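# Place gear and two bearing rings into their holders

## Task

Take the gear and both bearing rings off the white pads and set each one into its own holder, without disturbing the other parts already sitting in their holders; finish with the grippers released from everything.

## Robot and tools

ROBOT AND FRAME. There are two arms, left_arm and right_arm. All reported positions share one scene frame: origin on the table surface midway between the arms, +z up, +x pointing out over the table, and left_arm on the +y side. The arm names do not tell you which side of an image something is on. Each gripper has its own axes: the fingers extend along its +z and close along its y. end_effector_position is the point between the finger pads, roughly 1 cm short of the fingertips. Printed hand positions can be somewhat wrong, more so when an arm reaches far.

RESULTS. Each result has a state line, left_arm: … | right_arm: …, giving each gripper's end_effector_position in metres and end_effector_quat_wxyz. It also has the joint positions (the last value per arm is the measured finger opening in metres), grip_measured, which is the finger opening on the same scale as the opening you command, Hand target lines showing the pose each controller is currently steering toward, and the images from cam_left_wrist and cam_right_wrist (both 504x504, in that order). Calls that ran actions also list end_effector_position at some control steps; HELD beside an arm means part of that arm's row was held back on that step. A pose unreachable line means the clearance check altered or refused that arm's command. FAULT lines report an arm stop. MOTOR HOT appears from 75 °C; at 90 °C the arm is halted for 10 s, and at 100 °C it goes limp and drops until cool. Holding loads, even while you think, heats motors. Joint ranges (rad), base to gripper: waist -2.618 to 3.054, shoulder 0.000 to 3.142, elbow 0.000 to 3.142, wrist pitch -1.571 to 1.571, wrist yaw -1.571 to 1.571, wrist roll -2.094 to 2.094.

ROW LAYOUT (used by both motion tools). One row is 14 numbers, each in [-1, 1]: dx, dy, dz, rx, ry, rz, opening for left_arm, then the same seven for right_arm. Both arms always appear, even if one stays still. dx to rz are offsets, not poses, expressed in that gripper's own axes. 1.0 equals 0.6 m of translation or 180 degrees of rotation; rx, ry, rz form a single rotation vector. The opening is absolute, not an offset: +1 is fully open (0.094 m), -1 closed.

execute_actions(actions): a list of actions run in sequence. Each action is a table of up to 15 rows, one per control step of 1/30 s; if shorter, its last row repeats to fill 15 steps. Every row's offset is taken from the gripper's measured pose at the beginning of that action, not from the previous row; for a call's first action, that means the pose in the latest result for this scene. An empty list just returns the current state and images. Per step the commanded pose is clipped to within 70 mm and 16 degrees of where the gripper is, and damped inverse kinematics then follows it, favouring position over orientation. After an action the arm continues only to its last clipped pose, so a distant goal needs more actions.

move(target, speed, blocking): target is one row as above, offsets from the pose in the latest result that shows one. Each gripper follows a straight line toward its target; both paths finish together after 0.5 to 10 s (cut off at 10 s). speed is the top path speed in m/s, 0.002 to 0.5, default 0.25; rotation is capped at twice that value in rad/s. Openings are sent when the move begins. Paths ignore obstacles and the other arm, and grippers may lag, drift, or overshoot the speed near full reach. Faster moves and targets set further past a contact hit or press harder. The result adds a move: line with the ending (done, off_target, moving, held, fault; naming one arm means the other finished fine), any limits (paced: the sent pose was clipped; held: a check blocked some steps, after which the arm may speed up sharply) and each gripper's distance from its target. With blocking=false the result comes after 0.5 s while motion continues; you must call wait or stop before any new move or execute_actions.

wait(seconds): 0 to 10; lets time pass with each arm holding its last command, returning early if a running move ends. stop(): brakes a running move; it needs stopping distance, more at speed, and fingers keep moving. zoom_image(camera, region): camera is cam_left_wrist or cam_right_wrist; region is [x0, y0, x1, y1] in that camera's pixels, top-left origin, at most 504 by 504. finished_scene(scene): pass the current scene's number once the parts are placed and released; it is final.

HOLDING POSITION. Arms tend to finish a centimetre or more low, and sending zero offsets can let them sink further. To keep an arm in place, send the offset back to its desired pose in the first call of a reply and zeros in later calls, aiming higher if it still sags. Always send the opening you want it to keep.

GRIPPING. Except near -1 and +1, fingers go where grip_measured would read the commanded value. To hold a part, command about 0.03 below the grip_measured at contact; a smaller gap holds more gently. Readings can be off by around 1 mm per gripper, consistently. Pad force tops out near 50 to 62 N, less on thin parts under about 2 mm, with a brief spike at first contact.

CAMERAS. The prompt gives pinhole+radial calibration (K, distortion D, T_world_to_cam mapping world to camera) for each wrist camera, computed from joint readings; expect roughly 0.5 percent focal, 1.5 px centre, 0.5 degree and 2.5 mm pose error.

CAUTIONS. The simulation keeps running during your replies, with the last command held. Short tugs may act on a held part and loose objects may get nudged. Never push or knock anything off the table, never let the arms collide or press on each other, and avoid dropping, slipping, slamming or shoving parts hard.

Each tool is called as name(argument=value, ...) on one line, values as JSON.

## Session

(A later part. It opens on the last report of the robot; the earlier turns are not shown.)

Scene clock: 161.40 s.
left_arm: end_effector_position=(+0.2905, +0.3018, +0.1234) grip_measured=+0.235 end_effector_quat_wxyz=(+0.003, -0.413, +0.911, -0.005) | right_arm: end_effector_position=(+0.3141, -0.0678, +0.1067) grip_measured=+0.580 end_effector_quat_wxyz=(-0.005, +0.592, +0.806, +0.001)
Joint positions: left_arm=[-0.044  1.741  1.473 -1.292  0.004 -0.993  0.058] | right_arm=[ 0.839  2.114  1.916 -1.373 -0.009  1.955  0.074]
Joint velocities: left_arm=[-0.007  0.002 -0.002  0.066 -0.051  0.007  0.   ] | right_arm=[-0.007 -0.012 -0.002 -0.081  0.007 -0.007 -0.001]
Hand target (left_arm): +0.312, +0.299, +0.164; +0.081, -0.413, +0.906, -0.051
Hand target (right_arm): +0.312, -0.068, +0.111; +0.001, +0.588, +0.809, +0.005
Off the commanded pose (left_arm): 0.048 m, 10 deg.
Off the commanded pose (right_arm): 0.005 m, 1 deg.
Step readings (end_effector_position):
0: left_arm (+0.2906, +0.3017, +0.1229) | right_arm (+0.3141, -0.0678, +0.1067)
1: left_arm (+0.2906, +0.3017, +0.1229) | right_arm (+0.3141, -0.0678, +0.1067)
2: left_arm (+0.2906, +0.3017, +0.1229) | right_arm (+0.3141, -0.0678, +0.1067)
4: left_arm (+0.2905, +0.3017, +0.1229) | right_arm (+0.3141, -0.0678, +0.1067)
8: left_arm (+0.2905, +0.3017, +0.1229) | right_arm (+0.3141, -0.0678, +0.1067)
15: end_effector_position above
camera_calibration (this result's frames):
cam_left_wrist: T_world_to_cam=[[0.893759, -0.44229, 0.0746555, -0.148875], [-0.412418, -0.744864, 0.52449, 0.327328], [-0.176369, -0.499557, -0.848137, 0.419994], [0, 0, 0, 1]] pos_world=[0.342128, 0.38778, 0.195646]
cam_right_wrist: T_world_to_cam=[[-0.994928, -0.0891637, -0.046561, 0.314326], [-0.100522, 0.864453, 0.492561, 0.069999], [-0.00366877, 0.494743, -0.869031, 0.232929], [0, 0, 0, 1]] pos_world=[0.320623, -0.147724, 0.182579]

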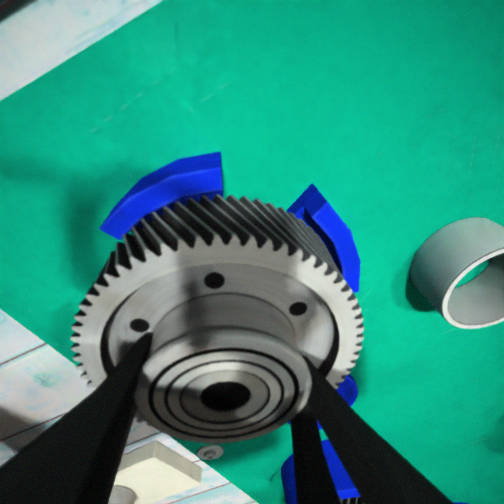

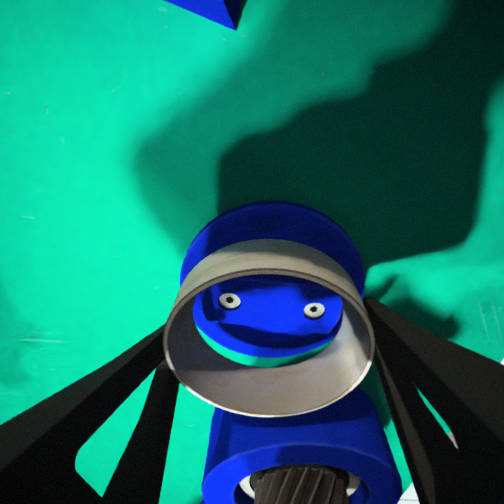

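execute_actions(actions=[[[-0.0242,-0.0370,-0.0675,0.0478,-0.0333,0,0.19,0.0002,-0.004,-0.0078,-0.0043,-0.0014,-0.003,0.53],[-0.0242,-0.0370,-0.0681,0.0481,-0.0335,0,0.19,0.0002,-0.004,-0.0078,-0.0043,-0.0014,-0.003,0.53],[-0.0242,-0.0370,-0.0687,0.0484,-0.0337,0,0.19,0.0002,-0.004,-0.0078,-0.0043,-0.0014,-0.003,0.53],[-0.0242,-0.0370,-0.0693,0.0487,-0.0339,0,0.19,0.0002,-0.004,-0.0078,-0.0043,-0.0014,-0.003,0.53],[-0.0242,-0.0370,-0.0699,0.0490,-0.0341,0,0.19,0.0002,-0.004,-0.0078,-0.0043,-0.0014,-0.003,0.53],[-0.0242,-0.0370,-0.0705,0.0493,-0.0343,0,0.19,0.0002,-0.004,-0.0078,-0.0043,-0.0014,-0.003,0.53],[-0.0242,-0.0370,-0.0711,0.0496,-0.0345,0,0.19,0.0002,-0.004,-0.0078,-0.0043,-0.0014,-0.003,0.53],[-0.0246,-0.0377,-0.0712,0.0501,-0.0348,0,0.19,0.0002,-0.004,-0.0078,-0.0043,-0.0014,-0.003,0.53],[-0.0251,-0.0384,-0.0713,0.0507,-0.0352,0,0.19,0.0002,-0.004,-0.0078,-0.0043,-0.0014,-0.003,0.53],[-0.0255,-0.0391,-0.0714,0.0512,-0.0355,0,0.19,0.0002,-0.004,-0.0078,-0.0043,-0.0014,-0.003,0.53],[-0.0260,-0.0398,-0.0715,0.0517,-0.0359,0,0.19,0.0002,-0.004,-0.0078,-0.0043,-0.0014,-0.003,0.53]]])

wait(seconds=0.2)

Scene clock: 163.67 s.
left_arm: end_effector_position=(+0.2905, +0.3018, +0.1234) grip_measured=+0.235 end_effector_quat_wxyz=(+0.003, -0.413, +0.911, -0.005) | right_arm: end_effector_position=(+0.3141, -0.0678, +0.1067) grip_measured=+0.580 end_effector_quat_wxyz=(-0.005, +0.592, +0.806, +0.001)
Joint positions: left_arm=[-0.044  1.741  1.473 -1.292  0.004 -0.993  0.058] | right_arm=[ 0.839  2.114  1.916 -1.373 -0.009  1.955  0.074]
Joint velocities: left_arm=[-0.012 -0.002  0.007 -0.007  0.022 -0.022  0.   ] | right_arm=[ 0.012  0.027 -0.002  0.007 -0.051 -0.051 -0.001]
Hand target (left_arm): +0.314, +0.299, +0.167; +0.087, -0.413, +0.905, -0.055
Hand target (right_arm): +0.312, -0.068, +0.111; +0.001, +0.588, +0.809, +0.005
Off the commanded pose (left_arm): 0.052 m, 11 deg.
Off the commanded pose (right_arm): 0.005 m, 1 deg.
Step readings (end_effector_position):
0: left_arm (+0.2905, +0.3018, +0.1234) | right_arm (+0.3141, -0.0678, +0.1067)
1: left_arm (+0.2905, +0.3018, +0.1234) | right_arm (+0.3141, -0.0678, +0.1067)
2: left_arm (+0.2905, +0.3018, +0.1234) | right_arm (+0.3141, -0.0678, +0.1067)
4: left_arm (+0.2905, +0.3018, +0.1234) | right_arm (+0.3141, -0.0678, +0.1067)
8: left_arm (+0.2905, +0.3018, +0.1234) | right_arm (+0.3141, -0.0678, +0.1067)
15: end_effector_position above
camera_calibration (this result's frames):
cam_left_wrist: T_world_to_cam=[[0.893759, -0.44229, 0.0746555, -0.148875], [-0.412418, -0.744864, 0.52449, 0.327328], [-0.176369, -0.499557, -0.848137, 0.419994], [0, 0, 0, 1]] pos_world=[0.342128, 0.38778, 0.195646]
cam_right_wrist: T_world_to_cam=[[-0.994928, -0.0891637, -0.046561, 0.314326], [-0.100522, 0.864453, 0.492561, 0.069999], [-0.00366877, 0.494743, -0.869031, 0.232929], [0, 0, 0, 1]] pos_world=[0.320623, -0.147724, 0.182579]

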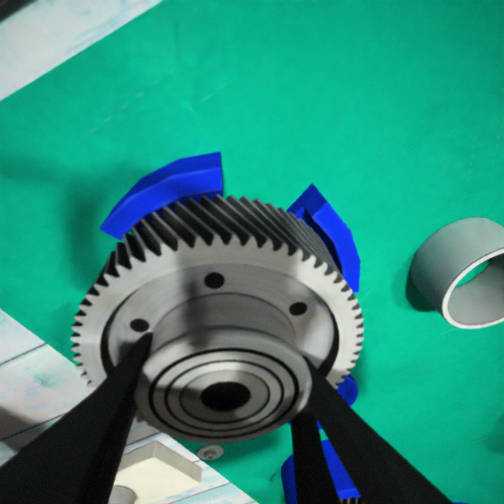

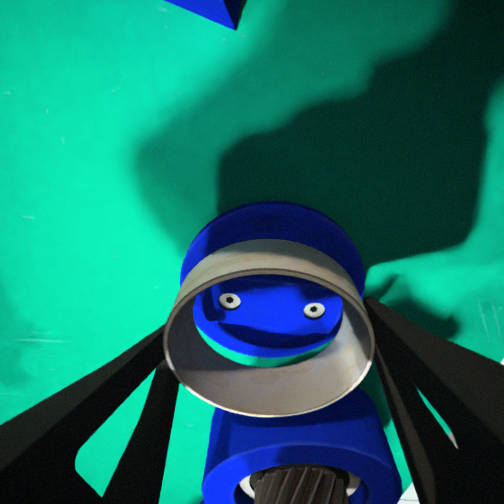

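Scene clock: 163.87 s.
left_arm: end_effector_position=(+0.2905, +0.3018, +0.1234) grip_measured=+0.235 end_effector_quat_wxyz=(+0.003, -0.413, +0.911, -0.005) | right_arm: end_effector_position=(+0.3141, -0.0678, +0.1067) grip_measured=+0.580 end_effector_quat_wxyz=(-0.005, +0.592, +0.806, +0.001)
Joint positions: left_arm=[-0.044  1.741  1.473 -1.292  0.004 -0.993  0.058] | right_arm=[ 0.839  2.114  1.916 -1.373 -0.009  1.955  0.074]
Joint velocities: left_arm=[-0.017 -0.007  0.022  0.037 -0.037 -0.051 -0.   ] | right_arm=[-0.012 -0.022  0.002 -0.051  0.037 -0.066  0.001]
Hand target (left_arm): +0.314, +0.299, +0.167; +0.087, -0.413, +0.905, -0.055
Hand target (right_arm): +0.312, -0.068, +0.111; +0.001, +0.588, +0.809, +0.005
Off the commanded pose (left_arm): 0.052 m, 11 deg.
Off the commanded pose (right_arm): 0.005 m, 1 deg.
wait: 0.20 s; at rest by 0.17 s
camera_calibration (this result's frames):
cam_left_wrist: T_world_to_cam=[[0.893759, -0.44229, 0.0746555, -0.148875], [-0.412418, -0.744864, 0.52449, 0.327328], [-0.176369, -0.499557, -0.848137, 0.419994], [0, 0, 0, 1]] pos_world=[0.342128, 0.38778, 0.195646]
cam_right_wrist: T_world_to_cam=[[-0.994928, -0.0891637, -0.046561, 0.314326], [-0.100522, 0.864453, 0.492561, 0.069999], [-0.00366877, 0.494743, -0.869031, 0.232929], [0, 0, 0, 1]] pos_world=[0.320623, -0.147724, 0.182579]

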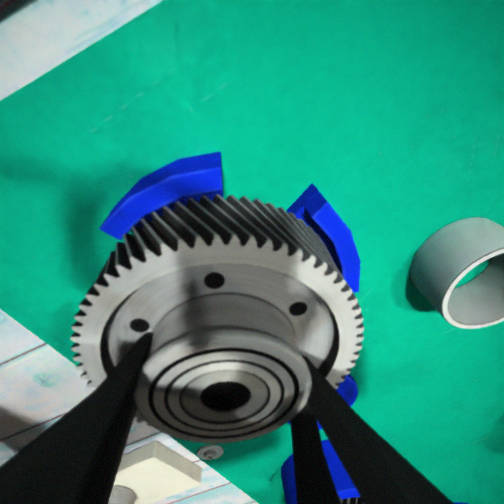

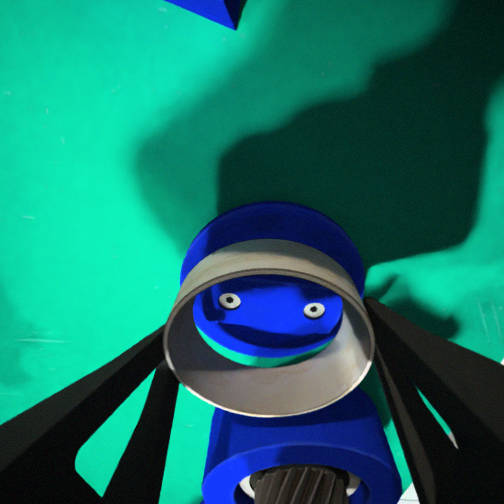

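execute_actions(actions=[[[-0.0260,-0.0398,-0.0721,0.0520,-0.0361,0,0.19,0.0002,-0.004,-0.0078,-0.0043,-0.0014,-0.003,0.53],[-0.0260,-0.0398,-0.0727,0.0523,-0.0363,0,0.19,0.0002,-0.004,-0.0078,-0.0043,-0.0014,-0.003,0.53],[-0.0260,-0.0398,-0.0733,0.0526,-0.0365,0,0.19,0.0002,-0.004,-0.0078,-0.0043,-0.0014,-0.003,0.53],[-0.0260,-0.0398,-0.0739,0.0529,-0.0367,0,0.19,0.0002,-0.004,-0.0078,-0.0043,-0.0014,-0.003,0.53],[-0.0260,-0.0398,-0.0745,0.0532,-0.0369,0,0.19,0.0002,-0.004,-0.0078,-0.0043,-0.0014,-0.003,0.53],[-0.0260,-0.0398,-0.0751,0.0535,-0.0371,0,0.19,0.0002,-0.004,-0.0078,-0.0043,-0.0014,-0.003,0.53],[-0.0260,-0.0398,-0.0757,0.0538,-0.0373,0,0.19,0.0002,-0.004,-0.0078,-0.0043,-0.0014,-0.003,0.53],[-0.0260,-0.0398,-0.0763,0.0541,-0.0375,0,0.19,0.0002,-0.004,-0.0078,-0.0043,-0.0014,-0.003,0.53],[-0.0260,-0.0398,-0.0769,0.0544,-0.0377,0,0.19,0.0002,-0.004,-0.0078,-0.0043,-0.0014,-0.003,0.53]]])

Scene clock: 166.43 s.
left_arm: end_effector_position=(+0.2907, +0.3017, +0.1237) grip_measured=+0.235 end_effector_quat_wxyz=(+0.004, -0.413, +0.910, -0.005) | right_arm: end_effector_position=(+0.3141, -0.0678, +0.1067) grip_measured=+0.580 end_effector_quat_wxyz=(-0.005, +0.592, +0.806, +0.001)
Joint positions: left_arm=[-0.044  1.74   1.473 -1.291  0.004 -0.994  0.058] | right_arm=[ 0.839  2.114  1.916 -1.373 -0.009  1.955  0.074]
Joint velocities: left_arm=[ 0.002 -0.007 -0.017  0.037  0.007  0.066  0.001] | right_arm=[-0.002 -0.007 -0.012  0.022  0.022  0.051 -0.002]
Hand target (left_arm): +0.314, +0.299, +0.170; +0.092, -0.413, +0.904, -0.058
Hand target (right_arm): +0.312, -0.068, +0.111; +0.001, +0.588, +0.809, +0.005
Off the commanded pose (left_arm): 0.054 m, 12 deg.
Off the commanded pose (right_arm): 0.005 m, 1 deg.
Step readings (end_effector_position):
0: left_arm (+0.2905, +0.3018, +0.1234) | right_arm (+0.3141, -0.0678, +0.1067)
1: left_arm (+0.2905, +0.3018, +0.1234) | right_arm (+0.3141, -0.0678, +0.1067)
2: left_arm (+0.2905, +0.3018, +0.1234) | right_arm (+0.3141, -0.0678, +0.1067)
4: left_arm (+0.2905, +0.3018, +0.1234) | right_arm (+0.3141, -0.0678, +0.1067)
8: left_arm (+0.2907, +0.3017, +0.1237) | right_arm (+0.3141, -0.0678, +0.1067)
15: end_effector_position above
camera_calibration (this result's frames):
cam_left_wrist: T_world_to_cam=[[0.893757, -0.441925, 0.0768231, -0.149543], [-0.41332, -0.74485, 0.523798, 0.327575], [-0.174258, -0.499901, -0.848371, 0.419835], [0, 0, 0, 1]] pos_world=[0.342208, 0.387784, 0.196081]
cam_right_wrist: T_world_to_cam=[[-0.994928, -0.0891637, -0.046561, 0.314326], [-0.100522, 0.864453, 0.492561, 0.069999], [-0.00366877, 0.494743, -0.869031, 0.232929], [0, 0, 0, 1]] pos_world=[0.320623, -0.147724, 0.182579]

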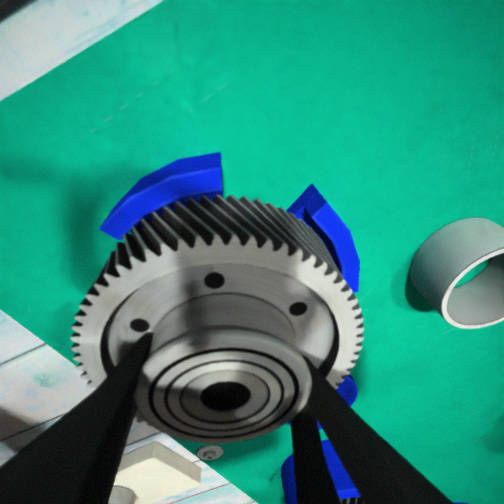

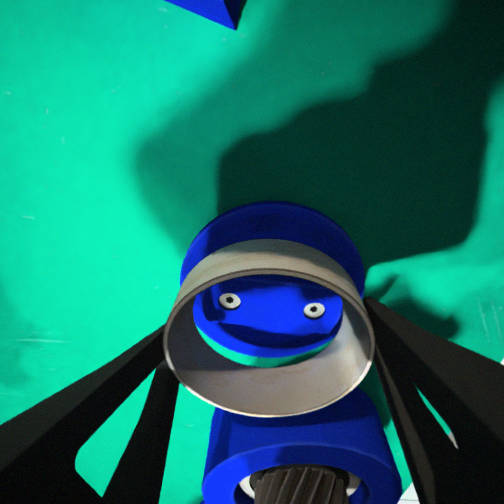

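execute_actions(actions=[[[-0.0262,-0.0401,-0.0767,0.0544,-0.0377,0,0.19,0.0002,-0.004,-0.0078,-0.0043,-0.0014,-0.003,0.53],[-0.0265,-0.0406,-0.0770,0.0550,-0.0381,0,0.19,0.0002,-0.004,-0.0078,-0.0043,-0.0014,-0.003,0.53],[-0.0269,-0.0412,-0.0772,0.0555,-0.0384,0,0.19,0.0002,-0.004,-0.0078,-0.0043,-0.0014,-0.003,0.53],[-0.0272,-0.0417,-0.0775,0.0560,-0.0388,0,0.19,0.0002,-0.004,-0.0078,-0.0043,-0.0014,-0.003,0.53],[-0.0276,-0.0423,-0.0778,0.0566,-0.0391,0,0.19,0.0002,-0.004,-0.0078,-0.0043,-0.0014,-0.003,0.53],[-0.0280,-0.0429,-0.0781,0.0571,-0.0395,0,0.19,0.0002,-0.004,-0.0078,-0.0043,-0.0014,-0.003,0.53],[-0.0283,-0.0434,-0.0784,0.0576,-0.0398,0,0.19,0.0002,-0.004,-0.0078,-0.0043,-0.0014,-0.003,0.53],[-0.0287,-0.0440,-0.0786,0.0581,-0.0402,0,0.19,0.0002,-0.004,-0.0078,-0.0043,-0.0014,-0.003,0.53]]])

Scene clock: 168.00 s.
left_arm: end_effector_position=(+0.2915, +0.3017, +0.1237) grip_measured=+0.235 end_effector_quat_wxyz=(+0.006, -0.414, +0.910, -0.006) | right_arm: end_effector_position=(+0.3141, -0.0678, +0.1067) grip_measured=+0.580 end_effector_quat_wxyz=(-0.005, +0.592, +0.806, +0.001)
Joint positions: left_arm=[-0.044  1.74   1.473 -1.288  0.004 -0.996  0.058] | right_arm=[ 0.839  2.114  1.916 -1.373 -0.009  1.955  0.074]
Joint velocities: left_arm=[-0.002 -0.002 -0.017 -0.066  0.066 -0.066 -0.001] | right_arm=[-0.037  0.007 -0.007 -0.037 -0.007 -0.007 -0.002]
Hand target (left_arm): +0.316, +0.299, +0.172; +0.098, -0.413, +0.903, -0.062
Hand target (right_arm): +0.312, -0.068, +0.111; +0.001, +0.588, +0.809, +0.005
Off the commanded pose (left_arm): 0.056 m, 13 deg.
Off the commanded pose (right_arm): 0.005 m, 1 deg.
Step readings (end_effector_position):
0: left_arm (+0.2907, +0.3017, +0.1237) | right_arm (+0.3141, -0.0678, +0.1067)
1: left_arm (+0.2907, +0.3017, +0.1237) | right_arm (+0.3141, -0.0678, +0.1067)
2: left_arm (+0.2907, +0.3017, +0.1237) | right_arm (+0.3141, -0.0678, +0.1067)
4: left_arm (+0.2908, +0.3017, +0.1237) | right_arm (+0.3141, -0.0678, +0.1067)
8: left_arm (+0.2912, +0.3017, +0.1237) | right_arm (+0.3141, -0.0678, +0.1067)
15: end_effector_position above
camera_calibration (this result's frames):
cam_left_wrist: T_world_to_cam=[[0.894361, -0.440209, 0.0795968, -0.151278], [-0.413498, -0.7456, 0.522589, 0.328283], [-0.170701, -0.500297, -0.848861, 0.4191], [0, 0, 0, 1]] pos_world=[0.342582, 0.387848, 0.196242]
cam_right_wrist: T_world_to_cam=[[-0.994928, -0.0891637, -0.046561, 0.314326], [-0.100522, 0.864453, 0.492561, 0.069999], [-0.00366877, 0.494743, -0.869031, 0.232929], [0, 0, 0, 1]] pos_world=[0.320623, -0.147724, 0.182579]

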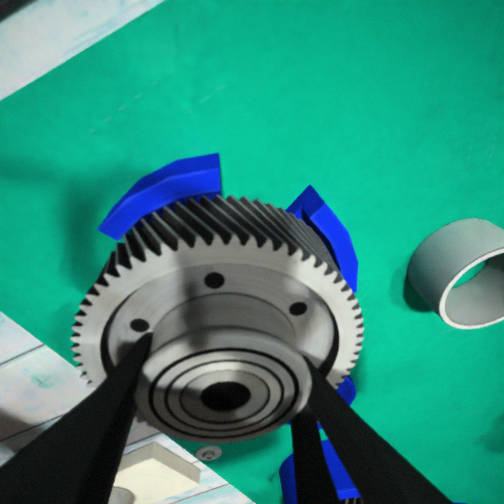

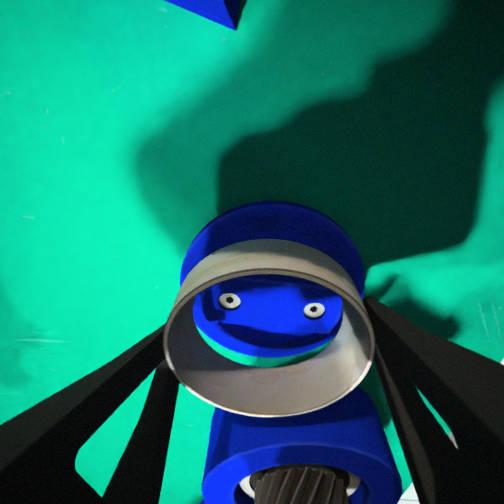

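zoom_image(camera="cam_left_wrist", region=[90, 145, 240, 265])

zoom_image(camera="cam_left_wrist", region=[260, 175, 380, 315])

Region (90, 145, 240, 265) of cam_left_wrist's 504x504 image, scaled by 3.360, with more detail than that image has; it fills the top 403 rows of this view, and the rest is white.

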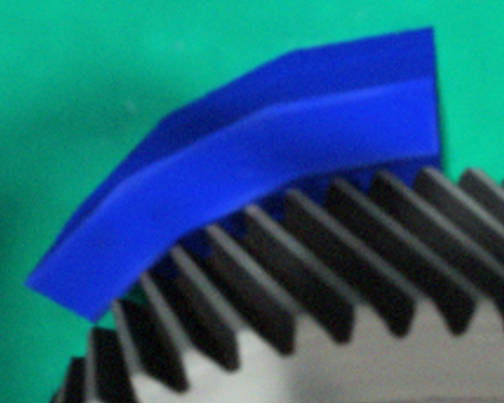

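Region (260, 175, 380, 315) of cam_left_wrist's 504x504 image, scaled by 3.600, with more detail than that image has; it fills the left 432 columns of this view, and the rest is white.

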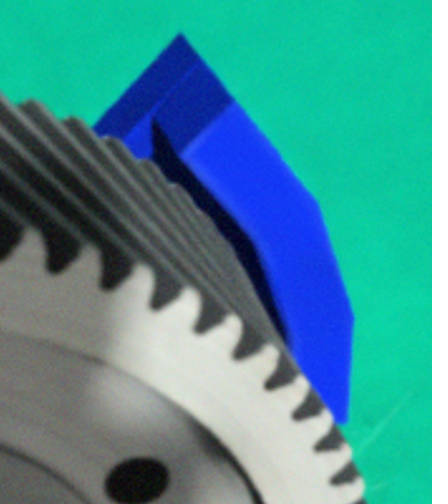

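execute_actions(actions=[[[-0.0283,-0.0433,-0.0787,0.0576,-0.0399,0,0.19,0.0002,-0.004,-0.0078,-0.0043,-0.0014,-0.003,0.53],[-0.0286,-0.0438,-0.0787,0.0580,-0.0401,0,0.19,0.0002,-0.004,-0.0078,-0.0043,-0.0014,-0.003,0.53],[-0.0289,-0.0442,-0.0788,0.0583,-0.0403,0,0.19,0.0002,-0.004,-0.0078,-0.0043,-0.0014,-0.003,0.53],[-0.0292,-0.0447,-0.0788,0.0587,-0.0406,0,0.19,0.0002,-0.004,-0.0078,-0.0043,-0.0014,-0.003,0.53],[-0.0295,-0.0451,-0.0789,0.0590,-0.0408,0,0.19,0.0002,-0.004,-0.0078,-0.0043,-0.0014,-0.003,0.53],[-0.0298,-0.0456,-0.0789,0.0594,-0.0410,0,0.19,0.0002,-0.004,-0.0078,-0.0043,-0.0014,-0.003,0.53],[-0.0301,-0.0460,-0.0790,0.0597,-0.0412,0,0.19,0.0002,-0.004,-0.0078,-0.0043,-0.0014,-0.003,0.53],[-0.0303,-0.0464,-0.0790,0.0600,-0.0414,0,0.19,0.0002,-0.004,-0.0078,-0.0043,-0.0014,-0.003,0.53]]])

Scene clock: 171.40 s.
left_arm: end_effector_position=(+0.2968, +0.3011, +0.1239) grip_measured=+0.235 end_effector_quat_wxyz=(+0.015, -0.415, +0.909, -0.011) | right_arm: end_effector_position=(+0.3141, -0.0678, +0.1067) grip_measured=+0.580 end_effector_quat_wxyz=(-0.005, +0.592, +0.806, +0.001)
Joint positions: left_arm=[-0.044  1.74   1.473 -1.267  0.003 -0.998  0.058] | right_arm=[ 0.839  2.114  1.916 -1.373 -0.009  1.955  0.074]
Joint velocities: left_arm=[-0.007 -0.012 -0.022  0.066 -0.037 -0.066 -0.   ] | right_arm=[-0.017  0.022 -0.002  0.051 -0.037  0.007  0.001]
Hand target (left_arm): +0.319, +0.299, +0.172; +0.103, -0.413, +0.902, -0.064
Hand target (right_arm): +0.312, -0.068, +0.111; +0.001, +0.588, +0.809, +0.005
Off the commanded pose (left_arm): 0.055 m, 12 deg.
Off the commanded pose (right_arm): 0.005 m, 1 deg.
Step readings (end_effector_position):
0: left_arm (+0.2915, +0.3017, +0.1237) | right_arm (+0.3141, -0.0678, +0.1067)
1: left_arm (+0.2915, +0.3018, +0.1237) | right_arm (+0.3141, -0.0678, +0.1067)
2: left_arm (+0.2915, +0.3018, +0.1237) | right_arm (+0.3141, -0.0678, +0.1067)
4: left_arm (+0.2916, +0.3017, +0.1237) | right_arm (+0.3141, -0.0678, +0.1067)
8: left_arm (+0.2922, +0.3017, +0.1238) | right_arm (+0.3141, -0.0678, +0.1067)
15: end_effector_position above
camera_calibration (this result's frames):
cam_left_wrist: T_world_to_cam=[[0.893471, -0.437938, 0.0995988, -0.159174], [-0.422802, -0.745368, 0.515427, 0.333515], [-0.151487, -0.502629, -0.851126, 0.415092], [0, 0, 0, 1]] pos_world=[0.34611, 0.387521, 0.197247]
cam_right_wrist: T_world_to_cam=[[-0.994928, -0.0891637, -0.046561, 0.314326], [-0.100522, 0.864453, 0.492561, 0.069999], [-0.00366877, 0.494743, -0.869031, 0.232929], [0, 0, 0, 1]] pos_world=[0.320623, -0.147724, 0.182579]

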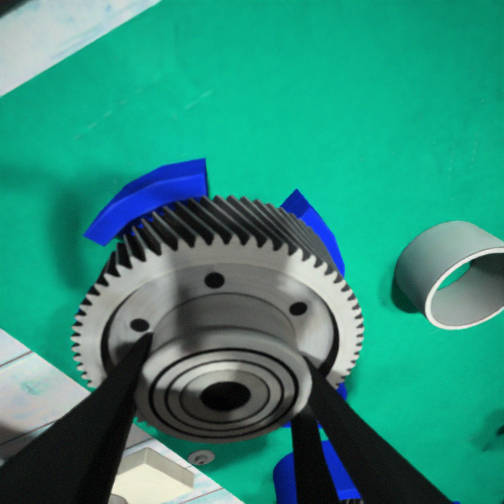

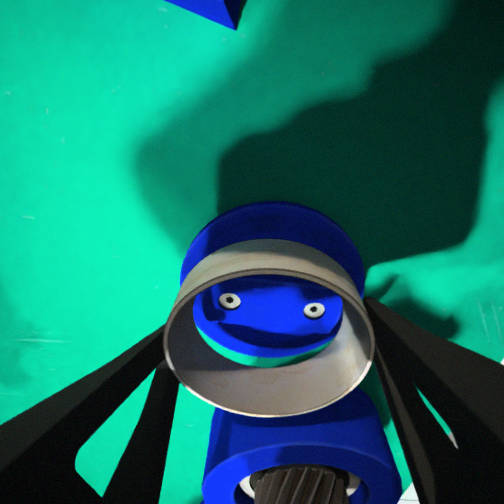

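execute_actions(actions=[])

Scene clock: 172.77 s.
left_arm: end_effector_position=(+0.2994, +0.3007, +0.1240) grip_measured=+0.235 end_effector_quat_wxyz=(+0.020, -0.415, +0.909, -0.014) | right_arm: end_effector_position=(+0.3141, -0.0678, +0.1067) grip_measured=+0.580 end_effector_quat_wxyz=(-0.005, +0.592, +0.806, +0.001)
Joint positions: left_arm=[-0.044  1.74   1.473 -1.256  0.003 -0.998  0.058] | right_arm=[ 0.839  2.114  1.916 -1.373 -0.009  1.955  0.074]
Joint velocities: left_arm=[-0.012  0.002  0.002 -0.066  0.007  0.081 -0.   ] | right_arm=[ 0.002  0.007 -0.017  0.037  0.037  0.022  0.001]
Hand target (left_arm): +0.319, +0.299, +0.172; +0.103, -0.413, +0.902, -0.064
Hand target (right_arm): +0.312, -0.068, +0.111; +0.001, +0.588, +0.809, +0.005
Off the commanded pose (left_arm): 0.054 m, 11 deg.
Off the commanded pose (right_arm): 0.005 m, 1 deg.
camera_calibration (this result's frames):
cam_left_wrist: T_world_to_cam=[[0.892364, -0.437781, 0.109699, -0.162664], [-0.428235, -0.744597, 0.512045, 0.336105], [-0.142482, -0.503907, -0.851925, 0.413185], [0, 0, 0, 1]] pos_world=[0.347959, 0.387258, 0.197746]
cam_right_wrist: T_world_to_cam=[[-0.994928, -0.0891637, -0.046561, 0.314326], [-0.100522, 0.864453, 0.492561, 0.069999], [-0.00366877, 0.494743, -0.869031, 0.232929], [0, 0, 0, 1]] pos_world=[0.320623, -0.147724, 0.182579]

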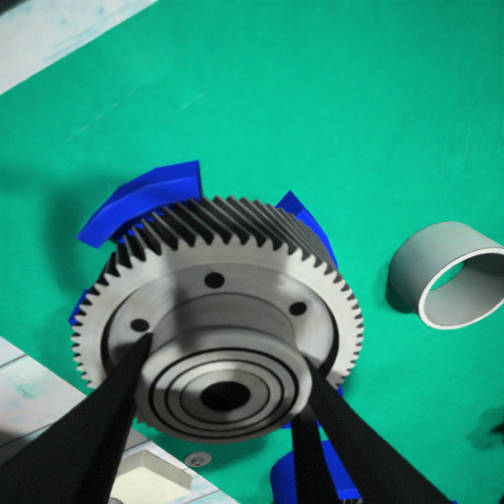

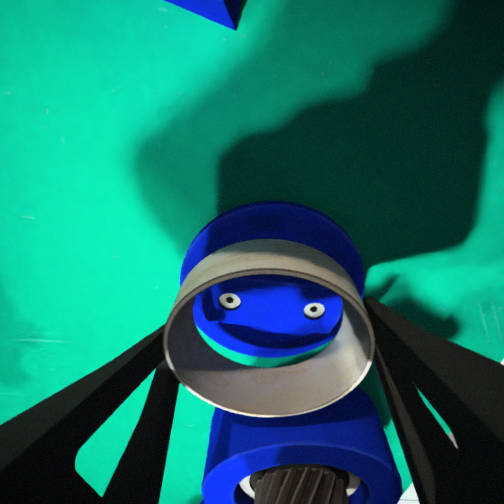

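execute_actions(actions=[[[-0.0236,-0.0365,-0.0772,0.0507,-0.0353,0,0.19,0.0002,-0.004,-0.0078,-0.0043,-0.0014,-0.003,0.53],[-0.0229,-0.0354,-0.0771,0.0499,-0.0348,0,0.19,0.0002,-0.004,-0.0078,-0.0043,-0.0014,-0.003,0.53],[-0.0223,-0.0344,-0.0769,0.0491,-0.0343,0,0.19,0.0002,-0.004,-0.0078,-0.0043,-0.0014,-0.003,0.53],[-0.0216,-0.0333,-0.0768,0.0483,-0.0337,0,0.19,0.0002,-0.004,-0.0078,-0.0043,-0.0014,-0.003,0.53],[-0.0209,-0.0323,-0.0767,0.0475,-0.0332,0,0.19,0.0002,-0.004,-0.0078,-0.0043,-0.0014,-0.003,0.53],[-0.0202,-0.0312,-0.0766,0.0467,-0.0327,0,0.19,0.0002,-0.004,-0.0078,-0.0043,-0.0014,-0.003,0.53],[-0.0195,-0.0302,-0.0764,0.0459,-0.0322,0,0.19,0.0002,-0.004,-0.0078,-0.0043,-0.0014,-0.003,0.53],[-0.0188,-0.0291,-0.0763,0.0451,-0.0317,0,0.19,0.0002,-0.004,-0.0078,-0.0043,-0.0014,-0.003,0.53],[-0.0182,-0.0281,-0.0762,0.0443,-0.0312,0,0.19,0.0002,-0.004,-0.0078,-0.0043,-0.0014,-0.003,0.53],[-0.0175,-0.0270,-0.0761,0.0435,-0.0306,0,0.19,0.0002,-0.004,-0.0078,-0.0043,-0.0014,-0.003,0.53],[-0.0168,-0.0260,-0.0759,0.0427,-0.0301,0,0.19,0.0002,-0.004,-0.0078,-0.0043,-0.0014,-0.003,0.53],[-0.0161,-0.0249,-0.0758,0.0419,-0.0296,0,0.19,0.0002,-0.004,-0.0078,-0.0043,-0.0014,-0.003,0.53]]])

wait(seconds=0.3)

Scene clock: 174.97 s.
left_arm: end_effector_position=(+0.2984, +0.3008, +0.1240) grip_measured=+0.235 end_effector_quat_wxyz=(+0.018, -0.415, +0.909, -0.013) | right_arm: end_effector_position=(+0.3141, -0.0678, +0.1067) grip_measured=+0.580 end_effector_quat_wxyz=(-0.005, +0.592, +0.806, +0.001)
Joint positions: left_arm=[-0.044  1.74   1.473 -1.26   0.003 -0.998  0.058] | right_arm=[ 0.839  2.114  1.916 -1.373 -0.009  1.955  0.074]
Joint velocities: left_arm=[-0.007 -0.002 -0.007 -0.051 -0.081 -0.007  0.   ] | right_arm=[-0.007  0.007 -0.012 -0.022 -0.051  0.022 -0.001]
Hand target (left_arm): +0.311, +0.300, +0.169; +0.089, -0.415, +0.904, -0.055
Hand target (right_arm): +0.312, -0.068, +0.111; +0.001, +0.588, +0.809, +0.005
Off the commanded pose (left_arm): 0.049 m, 9 deg.
Off the commanded pose (right_arm): 0.005 m, 1 deg.
Step readings (end_effector_position):
0: left_arm (+0.2994, +0.3007, +0.1240) | right_arm (+0.3141, -0.0678, +0.1067)
1: left_arm (+0.2994, +0.3007, +0.1240) | right_arm (+0.3141, -0.0678, +0.1067)
2: left_arm (+0.2994, +0.3007, +0.1240) | right_arm (+0.3141, -0.0678, +0.1067)
4: left_arm (+0.2994, +0.3007, +0.1240) | right_arm (+0.3141, -0.0678, +0.1067)
8: left_arm (+0.2994, +0.3007, +0.1240) | right_arm (+0.3141, -0.0678, +0.1067)
15: end_effector_position above
camera_calibration (this result's frames):
cam_left_wrist: T_world_to_cam=[[0.892812, -0.437845, 0.105733, -0.161297], [-0.426105, -0.7449, 0.51338, 0.335086], [-0.146021, -0.503405, -0.851623, 0.413939], [0, 0, 0, 1]] pos_world=[0.347233, 0.387361, 0.197548]
cam_right_wrist: T_world_to_cam=[[-0.994928, -0.0891637, -0.046561, 0.314326], [-0.100522, 0.864453, 0.492561, 0.069999], [-0.00366877, 0.494743, -0.869031, 0.232929], [0, 0, 0, 1]] pos_world=[0.320623, -0.147724, 0.182579]

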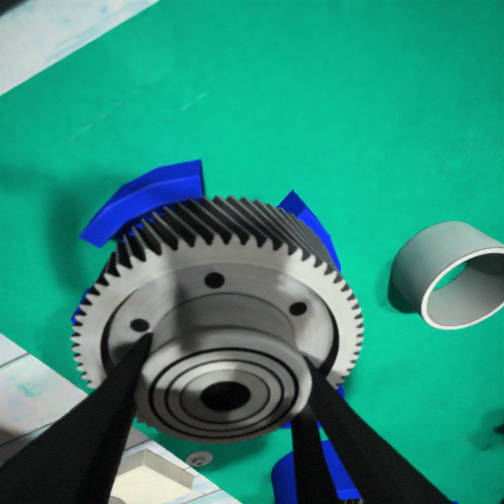

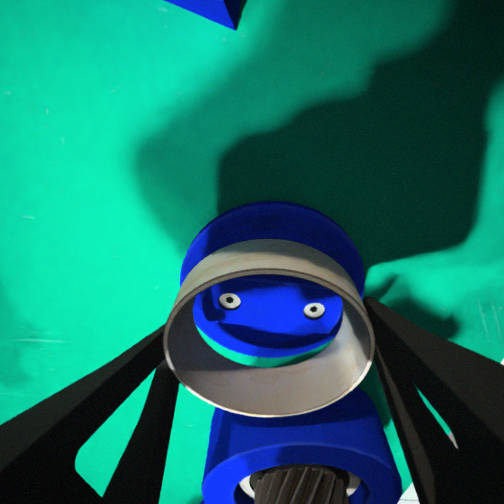

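Scene clock: 175.27 s.
left_arm: end_effector_position=(+0.2976, +0.3010, +0.1239) grip_measured=+0.235 end_effector_quat_wxyz=(+0.016, -0.415, +0.909, -0.012) | right_arm: end_effector_position=(+0.3141, -0.0678, +0.1067) grip_measured=+0.580 end_effector_quat_wxyz=(-0.005, +0.592, +0.806, +0.001)
Joint positions: left_arm=[-0.044  1.74   1.473 -1.263  0.003 -0.998  0.058] | right_arm=[ 0.839  2.114  1.916 -1.373 -0.009  1.955  0.074]
Joint velocities: left_arm=[ 0.007 -0.007 -0.007  0.051  0.051 -0.037 -0.   ] | right_arm=[ 0.012 -0.017  0.012 -0.037 -0.11  -0.007  0.001]
Hand target (left_arm): +0.311, +0.300, +0.169; +0.088, -0.415, +0.904, -0.055
Hand target (right_arm): +0.312, -0.068, +0.111; +0.001, +0.588, +0.809, +0.005
Off the commanded pose (left_arm): 0.050 m, 10 deg.
Off the commanded pose (right_arm): 0.005 m, 1 deg.
wait: 0.30 s; at rest by 0.17 s
camera_calibration (this result's frames):
cam_left_wrist: T_world_to_cam=[[0.893127, -0.437889, 0.102847, -0.160299], [-0.424552, -0.74512, 0.514346, 0.334346], [-0.148594, -0.50304, -0.851393, 0.414484], [0, 0, 0, 1]] pos_world=[0.346705, 0.387436, 0.197405]
cam_right_wrist: T_world_to_cam=[[-0.994928, -0.0891637, -0.046561, 0.314326], [-0.100522, 0.864453, 0.492561, 0.069999], [-0.00366877, 0.494743, -0.869031, 0.232929], [0, 0, 0, 1]] pos_world=[0.320623, -0.147724, 0.182579]

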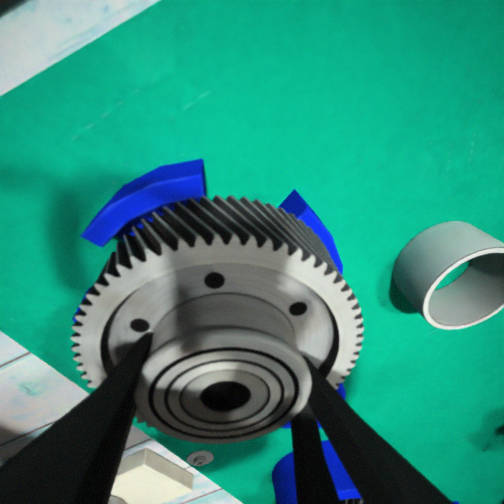

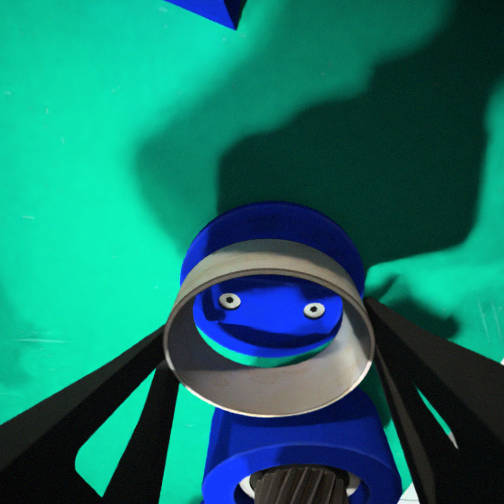

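execute_actions(actions=[[[-0.0169,-0.0261,-0.0761,0.0431,-0.0303,0,0.19,0.0002,-0.004,-0.0078,-0.0043,-0.0014,-0.003,0.53],[-0.0163,-0.0251,-0.0760,0.0424,-0.0299,0,0.19,0.0002,-0.004,-0.0078,-0.0043,-0.0014,-0.003,0.53],[-0.0157,-0.0242,-0.0759,0.0416,-0.0294,0,0.19,0.0002,-0.004,-0.0078,-0.0043,-0.0014,-0.003,0.53],[-0.0151,-0.0232,-0.0758,0.0409,-0.0289,0,0.19,0.0002,-0.004,-0.0078,-0.0043,-0.0014,-0.003,0.53],[-0.0145,-0.0223,-0.0757,0.0402,-0.0285,0,0.19,0.0002,-0.004,-0.0078,-0.0043,-0.0014,-0.003,0.53],[-0.0138,-0.0214,-0.0755,0.0395,-0.0280,0,0.19,0.0002,-0.004,-0.0078,-0.0043,-0.0014,-0.003,0.53],[-0.0132,-0.0204,-0.0754,0.0388,-0.0275,0,0.19,0.0002,-0.004,-0.0078,-0.0043,-0.0014,-0.003,0.53],[-0.0126,-0.0195,-0.0753,0.0380,-0.0270,0,0.19,0.0002,-0.004,-0.0078,-0.0043,-0.0014,-0.003,0.53],[-0.0120,-0.0185,-0.0752,0.0373,-0.0266,0,0.19,0.0002,-0.004,-0.0078,-0.0043,-0.0014,-0.003,0.53],[-0.0114,-0.0176,-0.0751,0.0366,-0.0261,0,0.19,0.0002,-0.004,-0.0078,-0.0043,-0.0014,-0.003,0.53]]])

wait(seconds=0.3)

Scene clock: 177.13 s.
left_arm: end_effector_position=(+0.2942, +0.3014, +0.1238) grip_measured=+0.235 end_effector_quat_wxyz=(+0.011, -0.415, +0.910, -0.009) | right_arm: end_effector_position=(+0.3141, -0.0678, +0.1067) grip_measured=+0.580 end_effector_quat_wxyz=(-0.005, +0.592, +0.806, +0.001)
Joint positions: left_arm=[-0.044  1.74   1.473 -1.277  0.003 -0.998  0.058] | right_arm=[ 0.839  2.114  1.916 -1.373 -0.009  1.955  0.074]
Joint velocities: left_arm=[-0.002 -0.017  0.007  0.007  0.066  0.007  0.001] | right_arm=[ 0.002  0.007 -0.022 -0.051  0.037  0.051 -0.001]
Hand target (left_arm): +0.305, +0.301, +0.168; +0.077, -0.415, +0.905, -0.048
Hand target (right_arm): +0.312, -0.068, +0.111; +0.001, +0.588, +0.809, +0.005
Off the commanded pose (left_arm): 0.048 m, 9 deg.
Off the commanded pose (right_arm): 0.005 m, 1 deg.
Step readings (end_effector_position):
0: left_arm (+0.2976, +0.3010, +0.1239) | right_arm (+0.3141, -0.0678, +0.1067)
1: left_arm (+0.2976, +0.3010, +0.1239) | right_arm (+0.3141, -0.0678, +0.1067)
2: left_arm (+0.2975, +0.3010, +0.1239) | right_arm (+0.3141, -0.0678, +0.1067)
4: left_arm (+0.2972, +0.3010, +0.1239) | right_arm (+0.3141, -0.0678, +0.1067)
8: left_arm (+0.2960, +0.3012, +0.1239) | right_arm (+0.3141, -0.0678, +0.1067)
15: end_effector_position above
camera_calibration (this result's frames):
cam_left_wrist: T_world_to_cam=[[0.894437, -0.438075, 0.0898485, -0.15578], [-0.417529, -0.746117, 0.518632, 0.331031], [-0.160162, -0.501398, -0.850264, 0.416895], [0, 0, 0, 1]] pos_world=[0.344322, 0.387774, 0.196784]
cam_right_wrist: T_world_to_cam=[[-0.994928, -0.0891637, -0.046561, 0.314326], [-0.100522, 0.864453, 0.492561, 0.069999], [-0.00366877, 0.494743, -0.869031, 0.232929], [0, 0, 0, 1]] pos_world=[0.320623, -0.147724, 0.182579]

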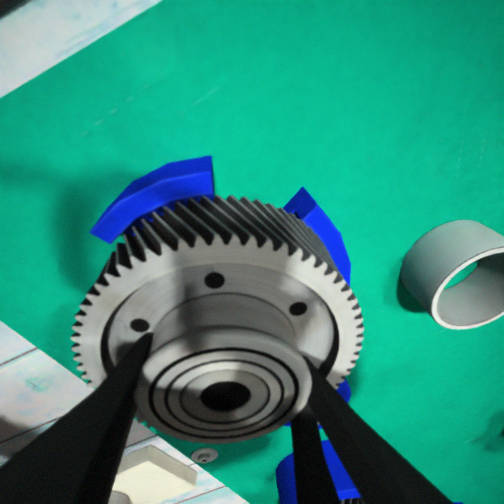

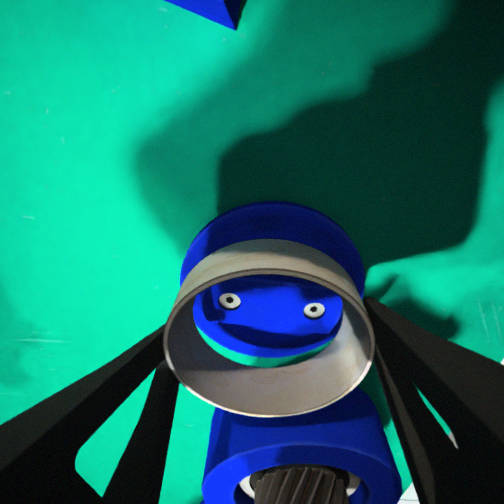

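Scene clock: 177.43 s.
left_arm: end_effector_position=(+0.2942, +0.3014, +0.1238) grip_measured=+0.235 end_effector_quat_wxyz=(+0.011, -0.415, +0.910, -0.009) | right_arm: end_effector_position=(+0.3141, -0.0678, +0.1067) grip_measured=+0.580 end_effector_quat_wxyz=(-0.005, +0.592, +0.806, +0.001)
Joint positions: left_arm=[-0.044  1.74   1.473 -1.277  0.003 -0.998  0.058] | right_arm=[ 0.839  2.114  1.916 -1.373 -0.009  1.955  0.074]
Joint velocities: left_arm=[-0.022 -0.022 -0.012  0.022  0.037 -0.066 -0.002] | right_arm=[-0.002  0.012 -0.007 -0.007 -0.007  0.051  0.   ]
Hand target (left_arm): +0.305, +0.301, +0.168; +0.077, -0.415, +0.905, -0.048
Hand target (right_arm): +0.312, -0.068, +0.111; +0.001, +0.588, +0.809, +0.005
Off the commanded pose (left_arm): 0.048 m, 9 deg.
Off the commanded pose (right_arm): 0.005 m, 1 deg.
wait: 0.30 s; at rest by 0.17 s
camera_calibration (this result's frames):
cam_left_wrist: T_world_to_cam=[[0.894437, -0.438075, 0.0898485, -0.15578], [-0.417529, -0.746117, 0.518632, 0.331031], [-0.160162, -0.501398, -0.850264, 0.416895], [0, 0, 0, 1]] pos_world=[0.344322, 0.387774, 0.196784]
cam_right_wrist: T_world_to_cam=[[-0.994928, -0.0891637, -0.046561, 0.314326], [-0.100522, 0.864453, 0.492561, 0.069999], [-0.00366877, 0.494743, -0.869031, 0.232929], [0, 0, 0, 1]] pos_world=[0.320623, -0.147724, 0.182579]

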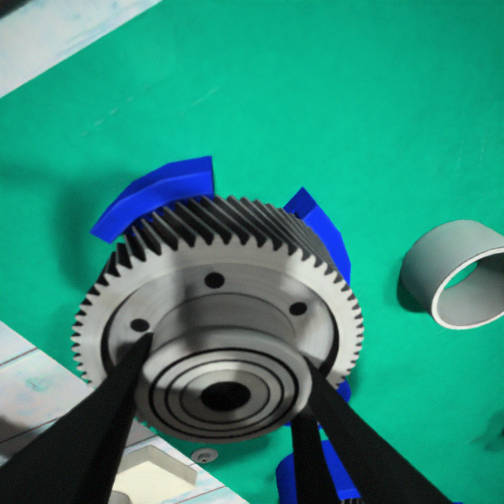

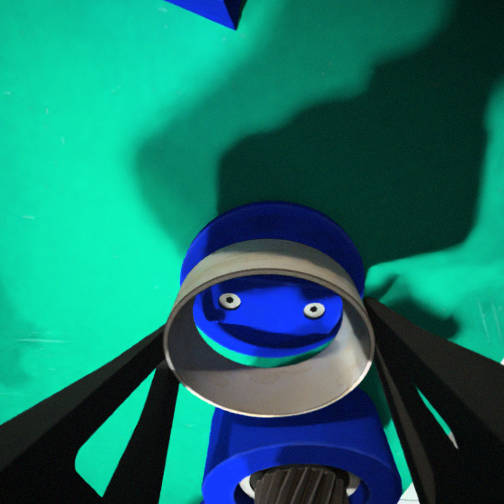

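execute_actions(actions=[[[-0.0133,-0.0206,-0.0755,0.0396,-0.0280,0,0.19,0.0002,-0.004,-0.0078,-0.0043,-0.0014,-0.003,0.53],[-0.0127,-0.0196,-0.0754,0.0389,-0.0276,0,0.19,0.0002,-0.004,-0.0078,-0.0043,-0.0014,-0.003,0.53],[-0.0121,-0.0187,-0.0753,0.0382,-0.0271,0,0.19,0.0002,-0.004,-0.0078,-0.0043,-0.0014,-0.003,0.53],[-0.0121,-0.0187,-0.0753,0.0382,-0.0271,0,0.19,0.0002,-0.004,-0.0078,-0.0043,-0.0014,-0.003,0.53],[-0.0121,-0.0187,-0.0753,0.0382,-0.0271,0,0.19,0.0002,-0.004,-0.0078,-0.0043,-0.0014,-0.003,0.53],[-0.0117,-0.0181,-0.0744,0.0377,-0.0268,0,0.19,0.0002,-0.004,-0.0078,-0.0043,-0.0014,-0.003,0.53],[-0.0113,-0.0175,-0.0734,0.0371,-0.0264,0,0.19,0.0002,-0.004,-0.0078,-0.0043,-0.0014,-0.003,0.53],[-0.0109,-0.0168,-0.0725,0.0366,-0.0261,0,0.19,0.0002,-0.004,-0.0078,-0.0043,-0.0014,-0.003,0.53],[-0.0105,-0.0162,-0.0716,0.0361,-0.0257,0,0.19,0.0002,-0.004,-0.0078,-0.0043,-0.0014,-0.003,0.53],[-0.0101,-0.0156,-0.0707,0.0356,-0.0254,0,0.19,0.0002,-0.004,-0.0078,-0.0043,-0.0014,-0.003,0.53],[-0.0097,-0.0150,-0.0697,0.0350,-0.0250,0,0.19,0.0002,-0.004,-0.0078,-0.0043,-0.0014,-0.003,0.53],[-0.0093,-0.0144,-0.0688,0.0345,-0.0247,0,0.19,0.0002,-0.004,-0.0078,-0.0043,-0.0014,-0.003,0.53],[-0.0089,-0.0137,-0.0679,0.0340,-0.0243,0,0.19,0.0002,-0.004,-0.0078,-0.0043,-0.0014,-0.003,0.53],[-0.0085,-0.0131,-0.0669,0.0334,-0.0240,0,0.19,0.0002,-0.004,-0.0078,-0.0043,-0.0014,-0.003,0.53],[-0.0081,-0.0125,-0.0660,0.0329,-0.0236,0,0.19,0.0002,-0.004,-0.0078,-0.0043,-0.0014,-0.003,0.53]]])

wait(seconds=0.3)

Scene clock: 179.87 s.
left_arm: end_effector_position=(+0.2924, +0.3009, +0.1224) grip_measured=+0.235 end_effector_quat_wxyz=(+0.007, -0.415, +0.910, -0.009) | right_arm: end_effector_position=(+0.3141, -0.0678, +0.1067) grip_measured=+0.580 end_effector_quat_wxyz=(-0.005, +0.592, +0.806, +0.001)
Joint positions: left_arm=[-0.044  1.74   1.468 -1.278  0.007 -0.998  0.058] | right_arm=[ 0.839  2.114  1.916 -1.373 -0.009  1.955  0.074]
Joint velocities: left_arm=[ 0.022 -0.007  0.002 -0.066  0.007  0.007 -0.001] | right_arm=[-0.007  0.017  0.002 -0.051  0.037 -0.007 -0.001]
Hand target (left_arm): +0.300, +0.301, +0.162; +0.066, -0.416, +0.906, -0.040
Hand target (right_arm): +0.312, -0.068, +0.111; +0.001, +0.588, +0.809, +0.005
Off the commanded pose (left_arm): 0.042 m, 8 deg.
Off the commanded pose (right_arm): 0.005 m, 1 deg.
Step readings (end_effector_position):
0: left_arm (+0.2942, +0.3014, +0.1238) | right_arm (+0.3141, -0.0678, +0.1067)
1: left_arm (+0.2942, +0.3014, +0.1238) | right_arm (+0.3141, -0.0678, +0.1067)
2: left_arm (+0.2942, +0.3014, +0.1238) | right_arm (+0.3141, -0.0678, +0.1067)
4: left_arm (+0.2942, +0.3014, +0.1238) | right_arm (+0.3141, -0.0678, +0.1067)
8: left_arm (+0.2937, +0.3015, +0.1238) | right_arm (+0.3141, -0.0678, +0.1067)
15: end_effector_position above
camera_calibration (this result's frames):
cam_left_wrist: T_world_to_cam=[[0.895039, -0.437861, 0.0847521, -0.15387], [-0.41373, -0.744212, 0.524382, 0.32817], [-0.166533, -0.504407, -0.847255, 0.417543], [0, 0, 0, 1]] pos_world=[0.343028, 0.387466, 0.19472]
cam_right_wrist: T_world_to_cam=[[-0.994928, -0.0891637, -0.046561, 0.314326], [-0.100522, 0.864453, 0.492561, 0.069999], [-0.00366877, 0.494743, -0.869031, 0.232929], [0, 0, 0, 1]] pos_world=[0.320623, -0.147724, 0.182579]

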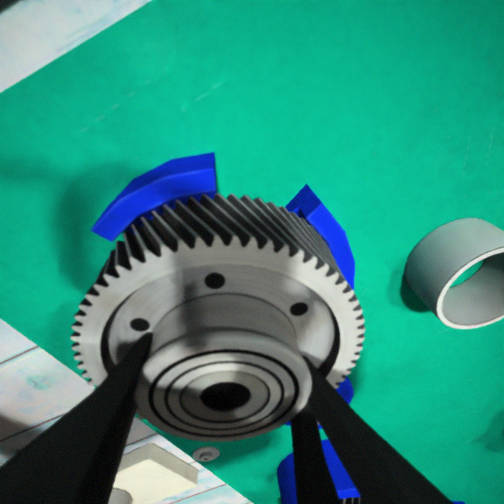

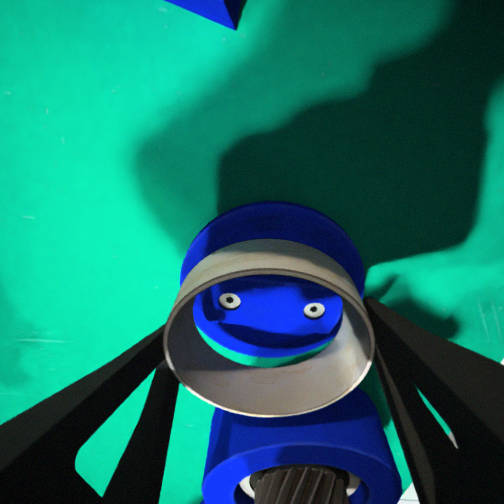

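Scene clock: 180.17 s.
left_arm: end_effector_position=(+0.2924, +0.3009, +0.1224) grip_measured=+0.235 end_effector_quat_wxyz=(+0.007, -0.415, +0.910, -0.009) | right_arm: end_effector_position=(+0.3141, -0.0678, +0.1067) grip_measured=+0.580 end_effector_quat_wxyz=(-0.005, +0.592, +0.806, +0.001)
Joint positions: left_arm=[-0.044  1.74   1.468 -1.278  0.007 -0.998  0.058] | right_arm=[ 0.839  2.114  1.916 -1.373 -0.009  1.955  0.074]
Joint velocities: left_arm=[-0.002 -0.012 -0.002 -0.125 -0.022 -0.022 -0.001] | right_arm=[-0.007  0.012 -0.012 -0.095 -0.051  0.007 -0.001]
Hand target (left_arm): +0.300, +0.301, +0.162; +0.066, -0.416, +0.906, -0.040
Hand target (right_arm): +0.312, -0.068, +0.111; +0.001, +0.588, +0.809, +0.005
Off the commanded pose (left_arm): 0.042 m, 8 deg.
Off the commanded pose (right_arm): 0.005 m, 1 deg.
wait: 0.30 s; at rest by 0.17 s
camera_calibration (this result's frames):
cam_left_wrist: T_world_to_cam=[[0.895039, -0.437861, 0.0847521, -0.15387], [-0.41373, -0.744212, 0.524382, 0.32817], [-0.166533, -0.504407, -0.847255, 0.417543], [0, 0, 0, 1]] pos_world=[0.343028, 0.387466, 0.19472]
cam_right_wrist: T_world_to_cam=[[-0.994928, -0.0891637, -0.046561, 0.314326], [-0.100522, 0.864453, 0.492561, 0.069999], [-0.00366877, 0.494743, -0.869031, 0.232929], [0, 0, 0, 1]] pos_world=[0.320623, -0.147724, 0.182579]

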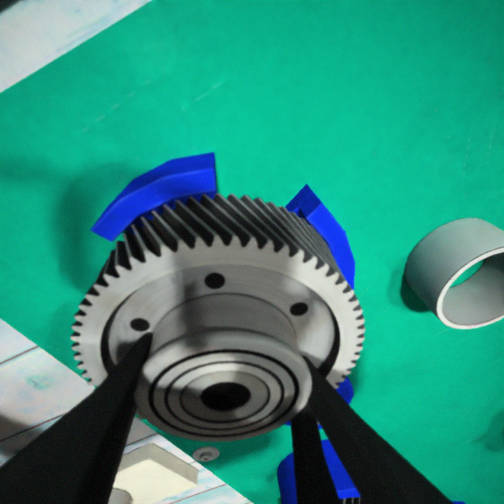

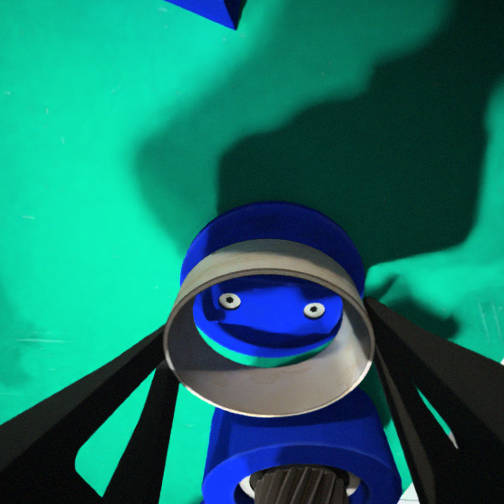

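zoom_image(camera="cam_left_wrist", region=[85, 145, 235, 265])

zoom_image(camera="cam_left_wrist", region=[260, 175, 380, 315])

Region (85, 145, 235, 265) of cam_left_wrist's 504x504 image, scaled by 3.360, with more detail than that image has; it fills the top 403 rows of this view, and the rest is white.

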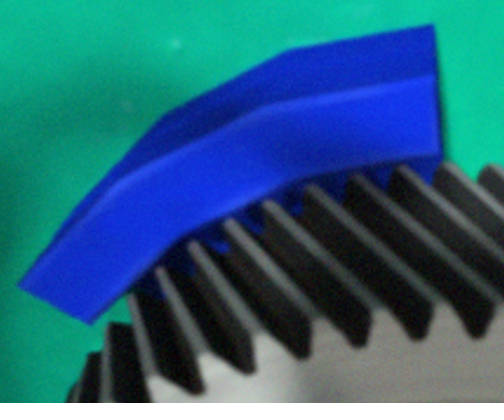

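Region (260, 175, 380, 315) of cam_left_wrist's 504x504 image, scaled by 3.600, with more detail than that image has; it fills the left 432 columns of this view, and the rest is white.

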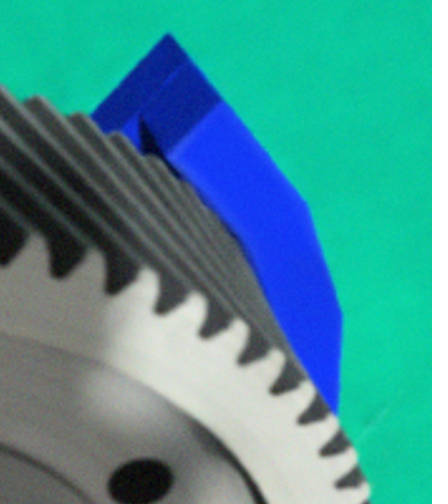

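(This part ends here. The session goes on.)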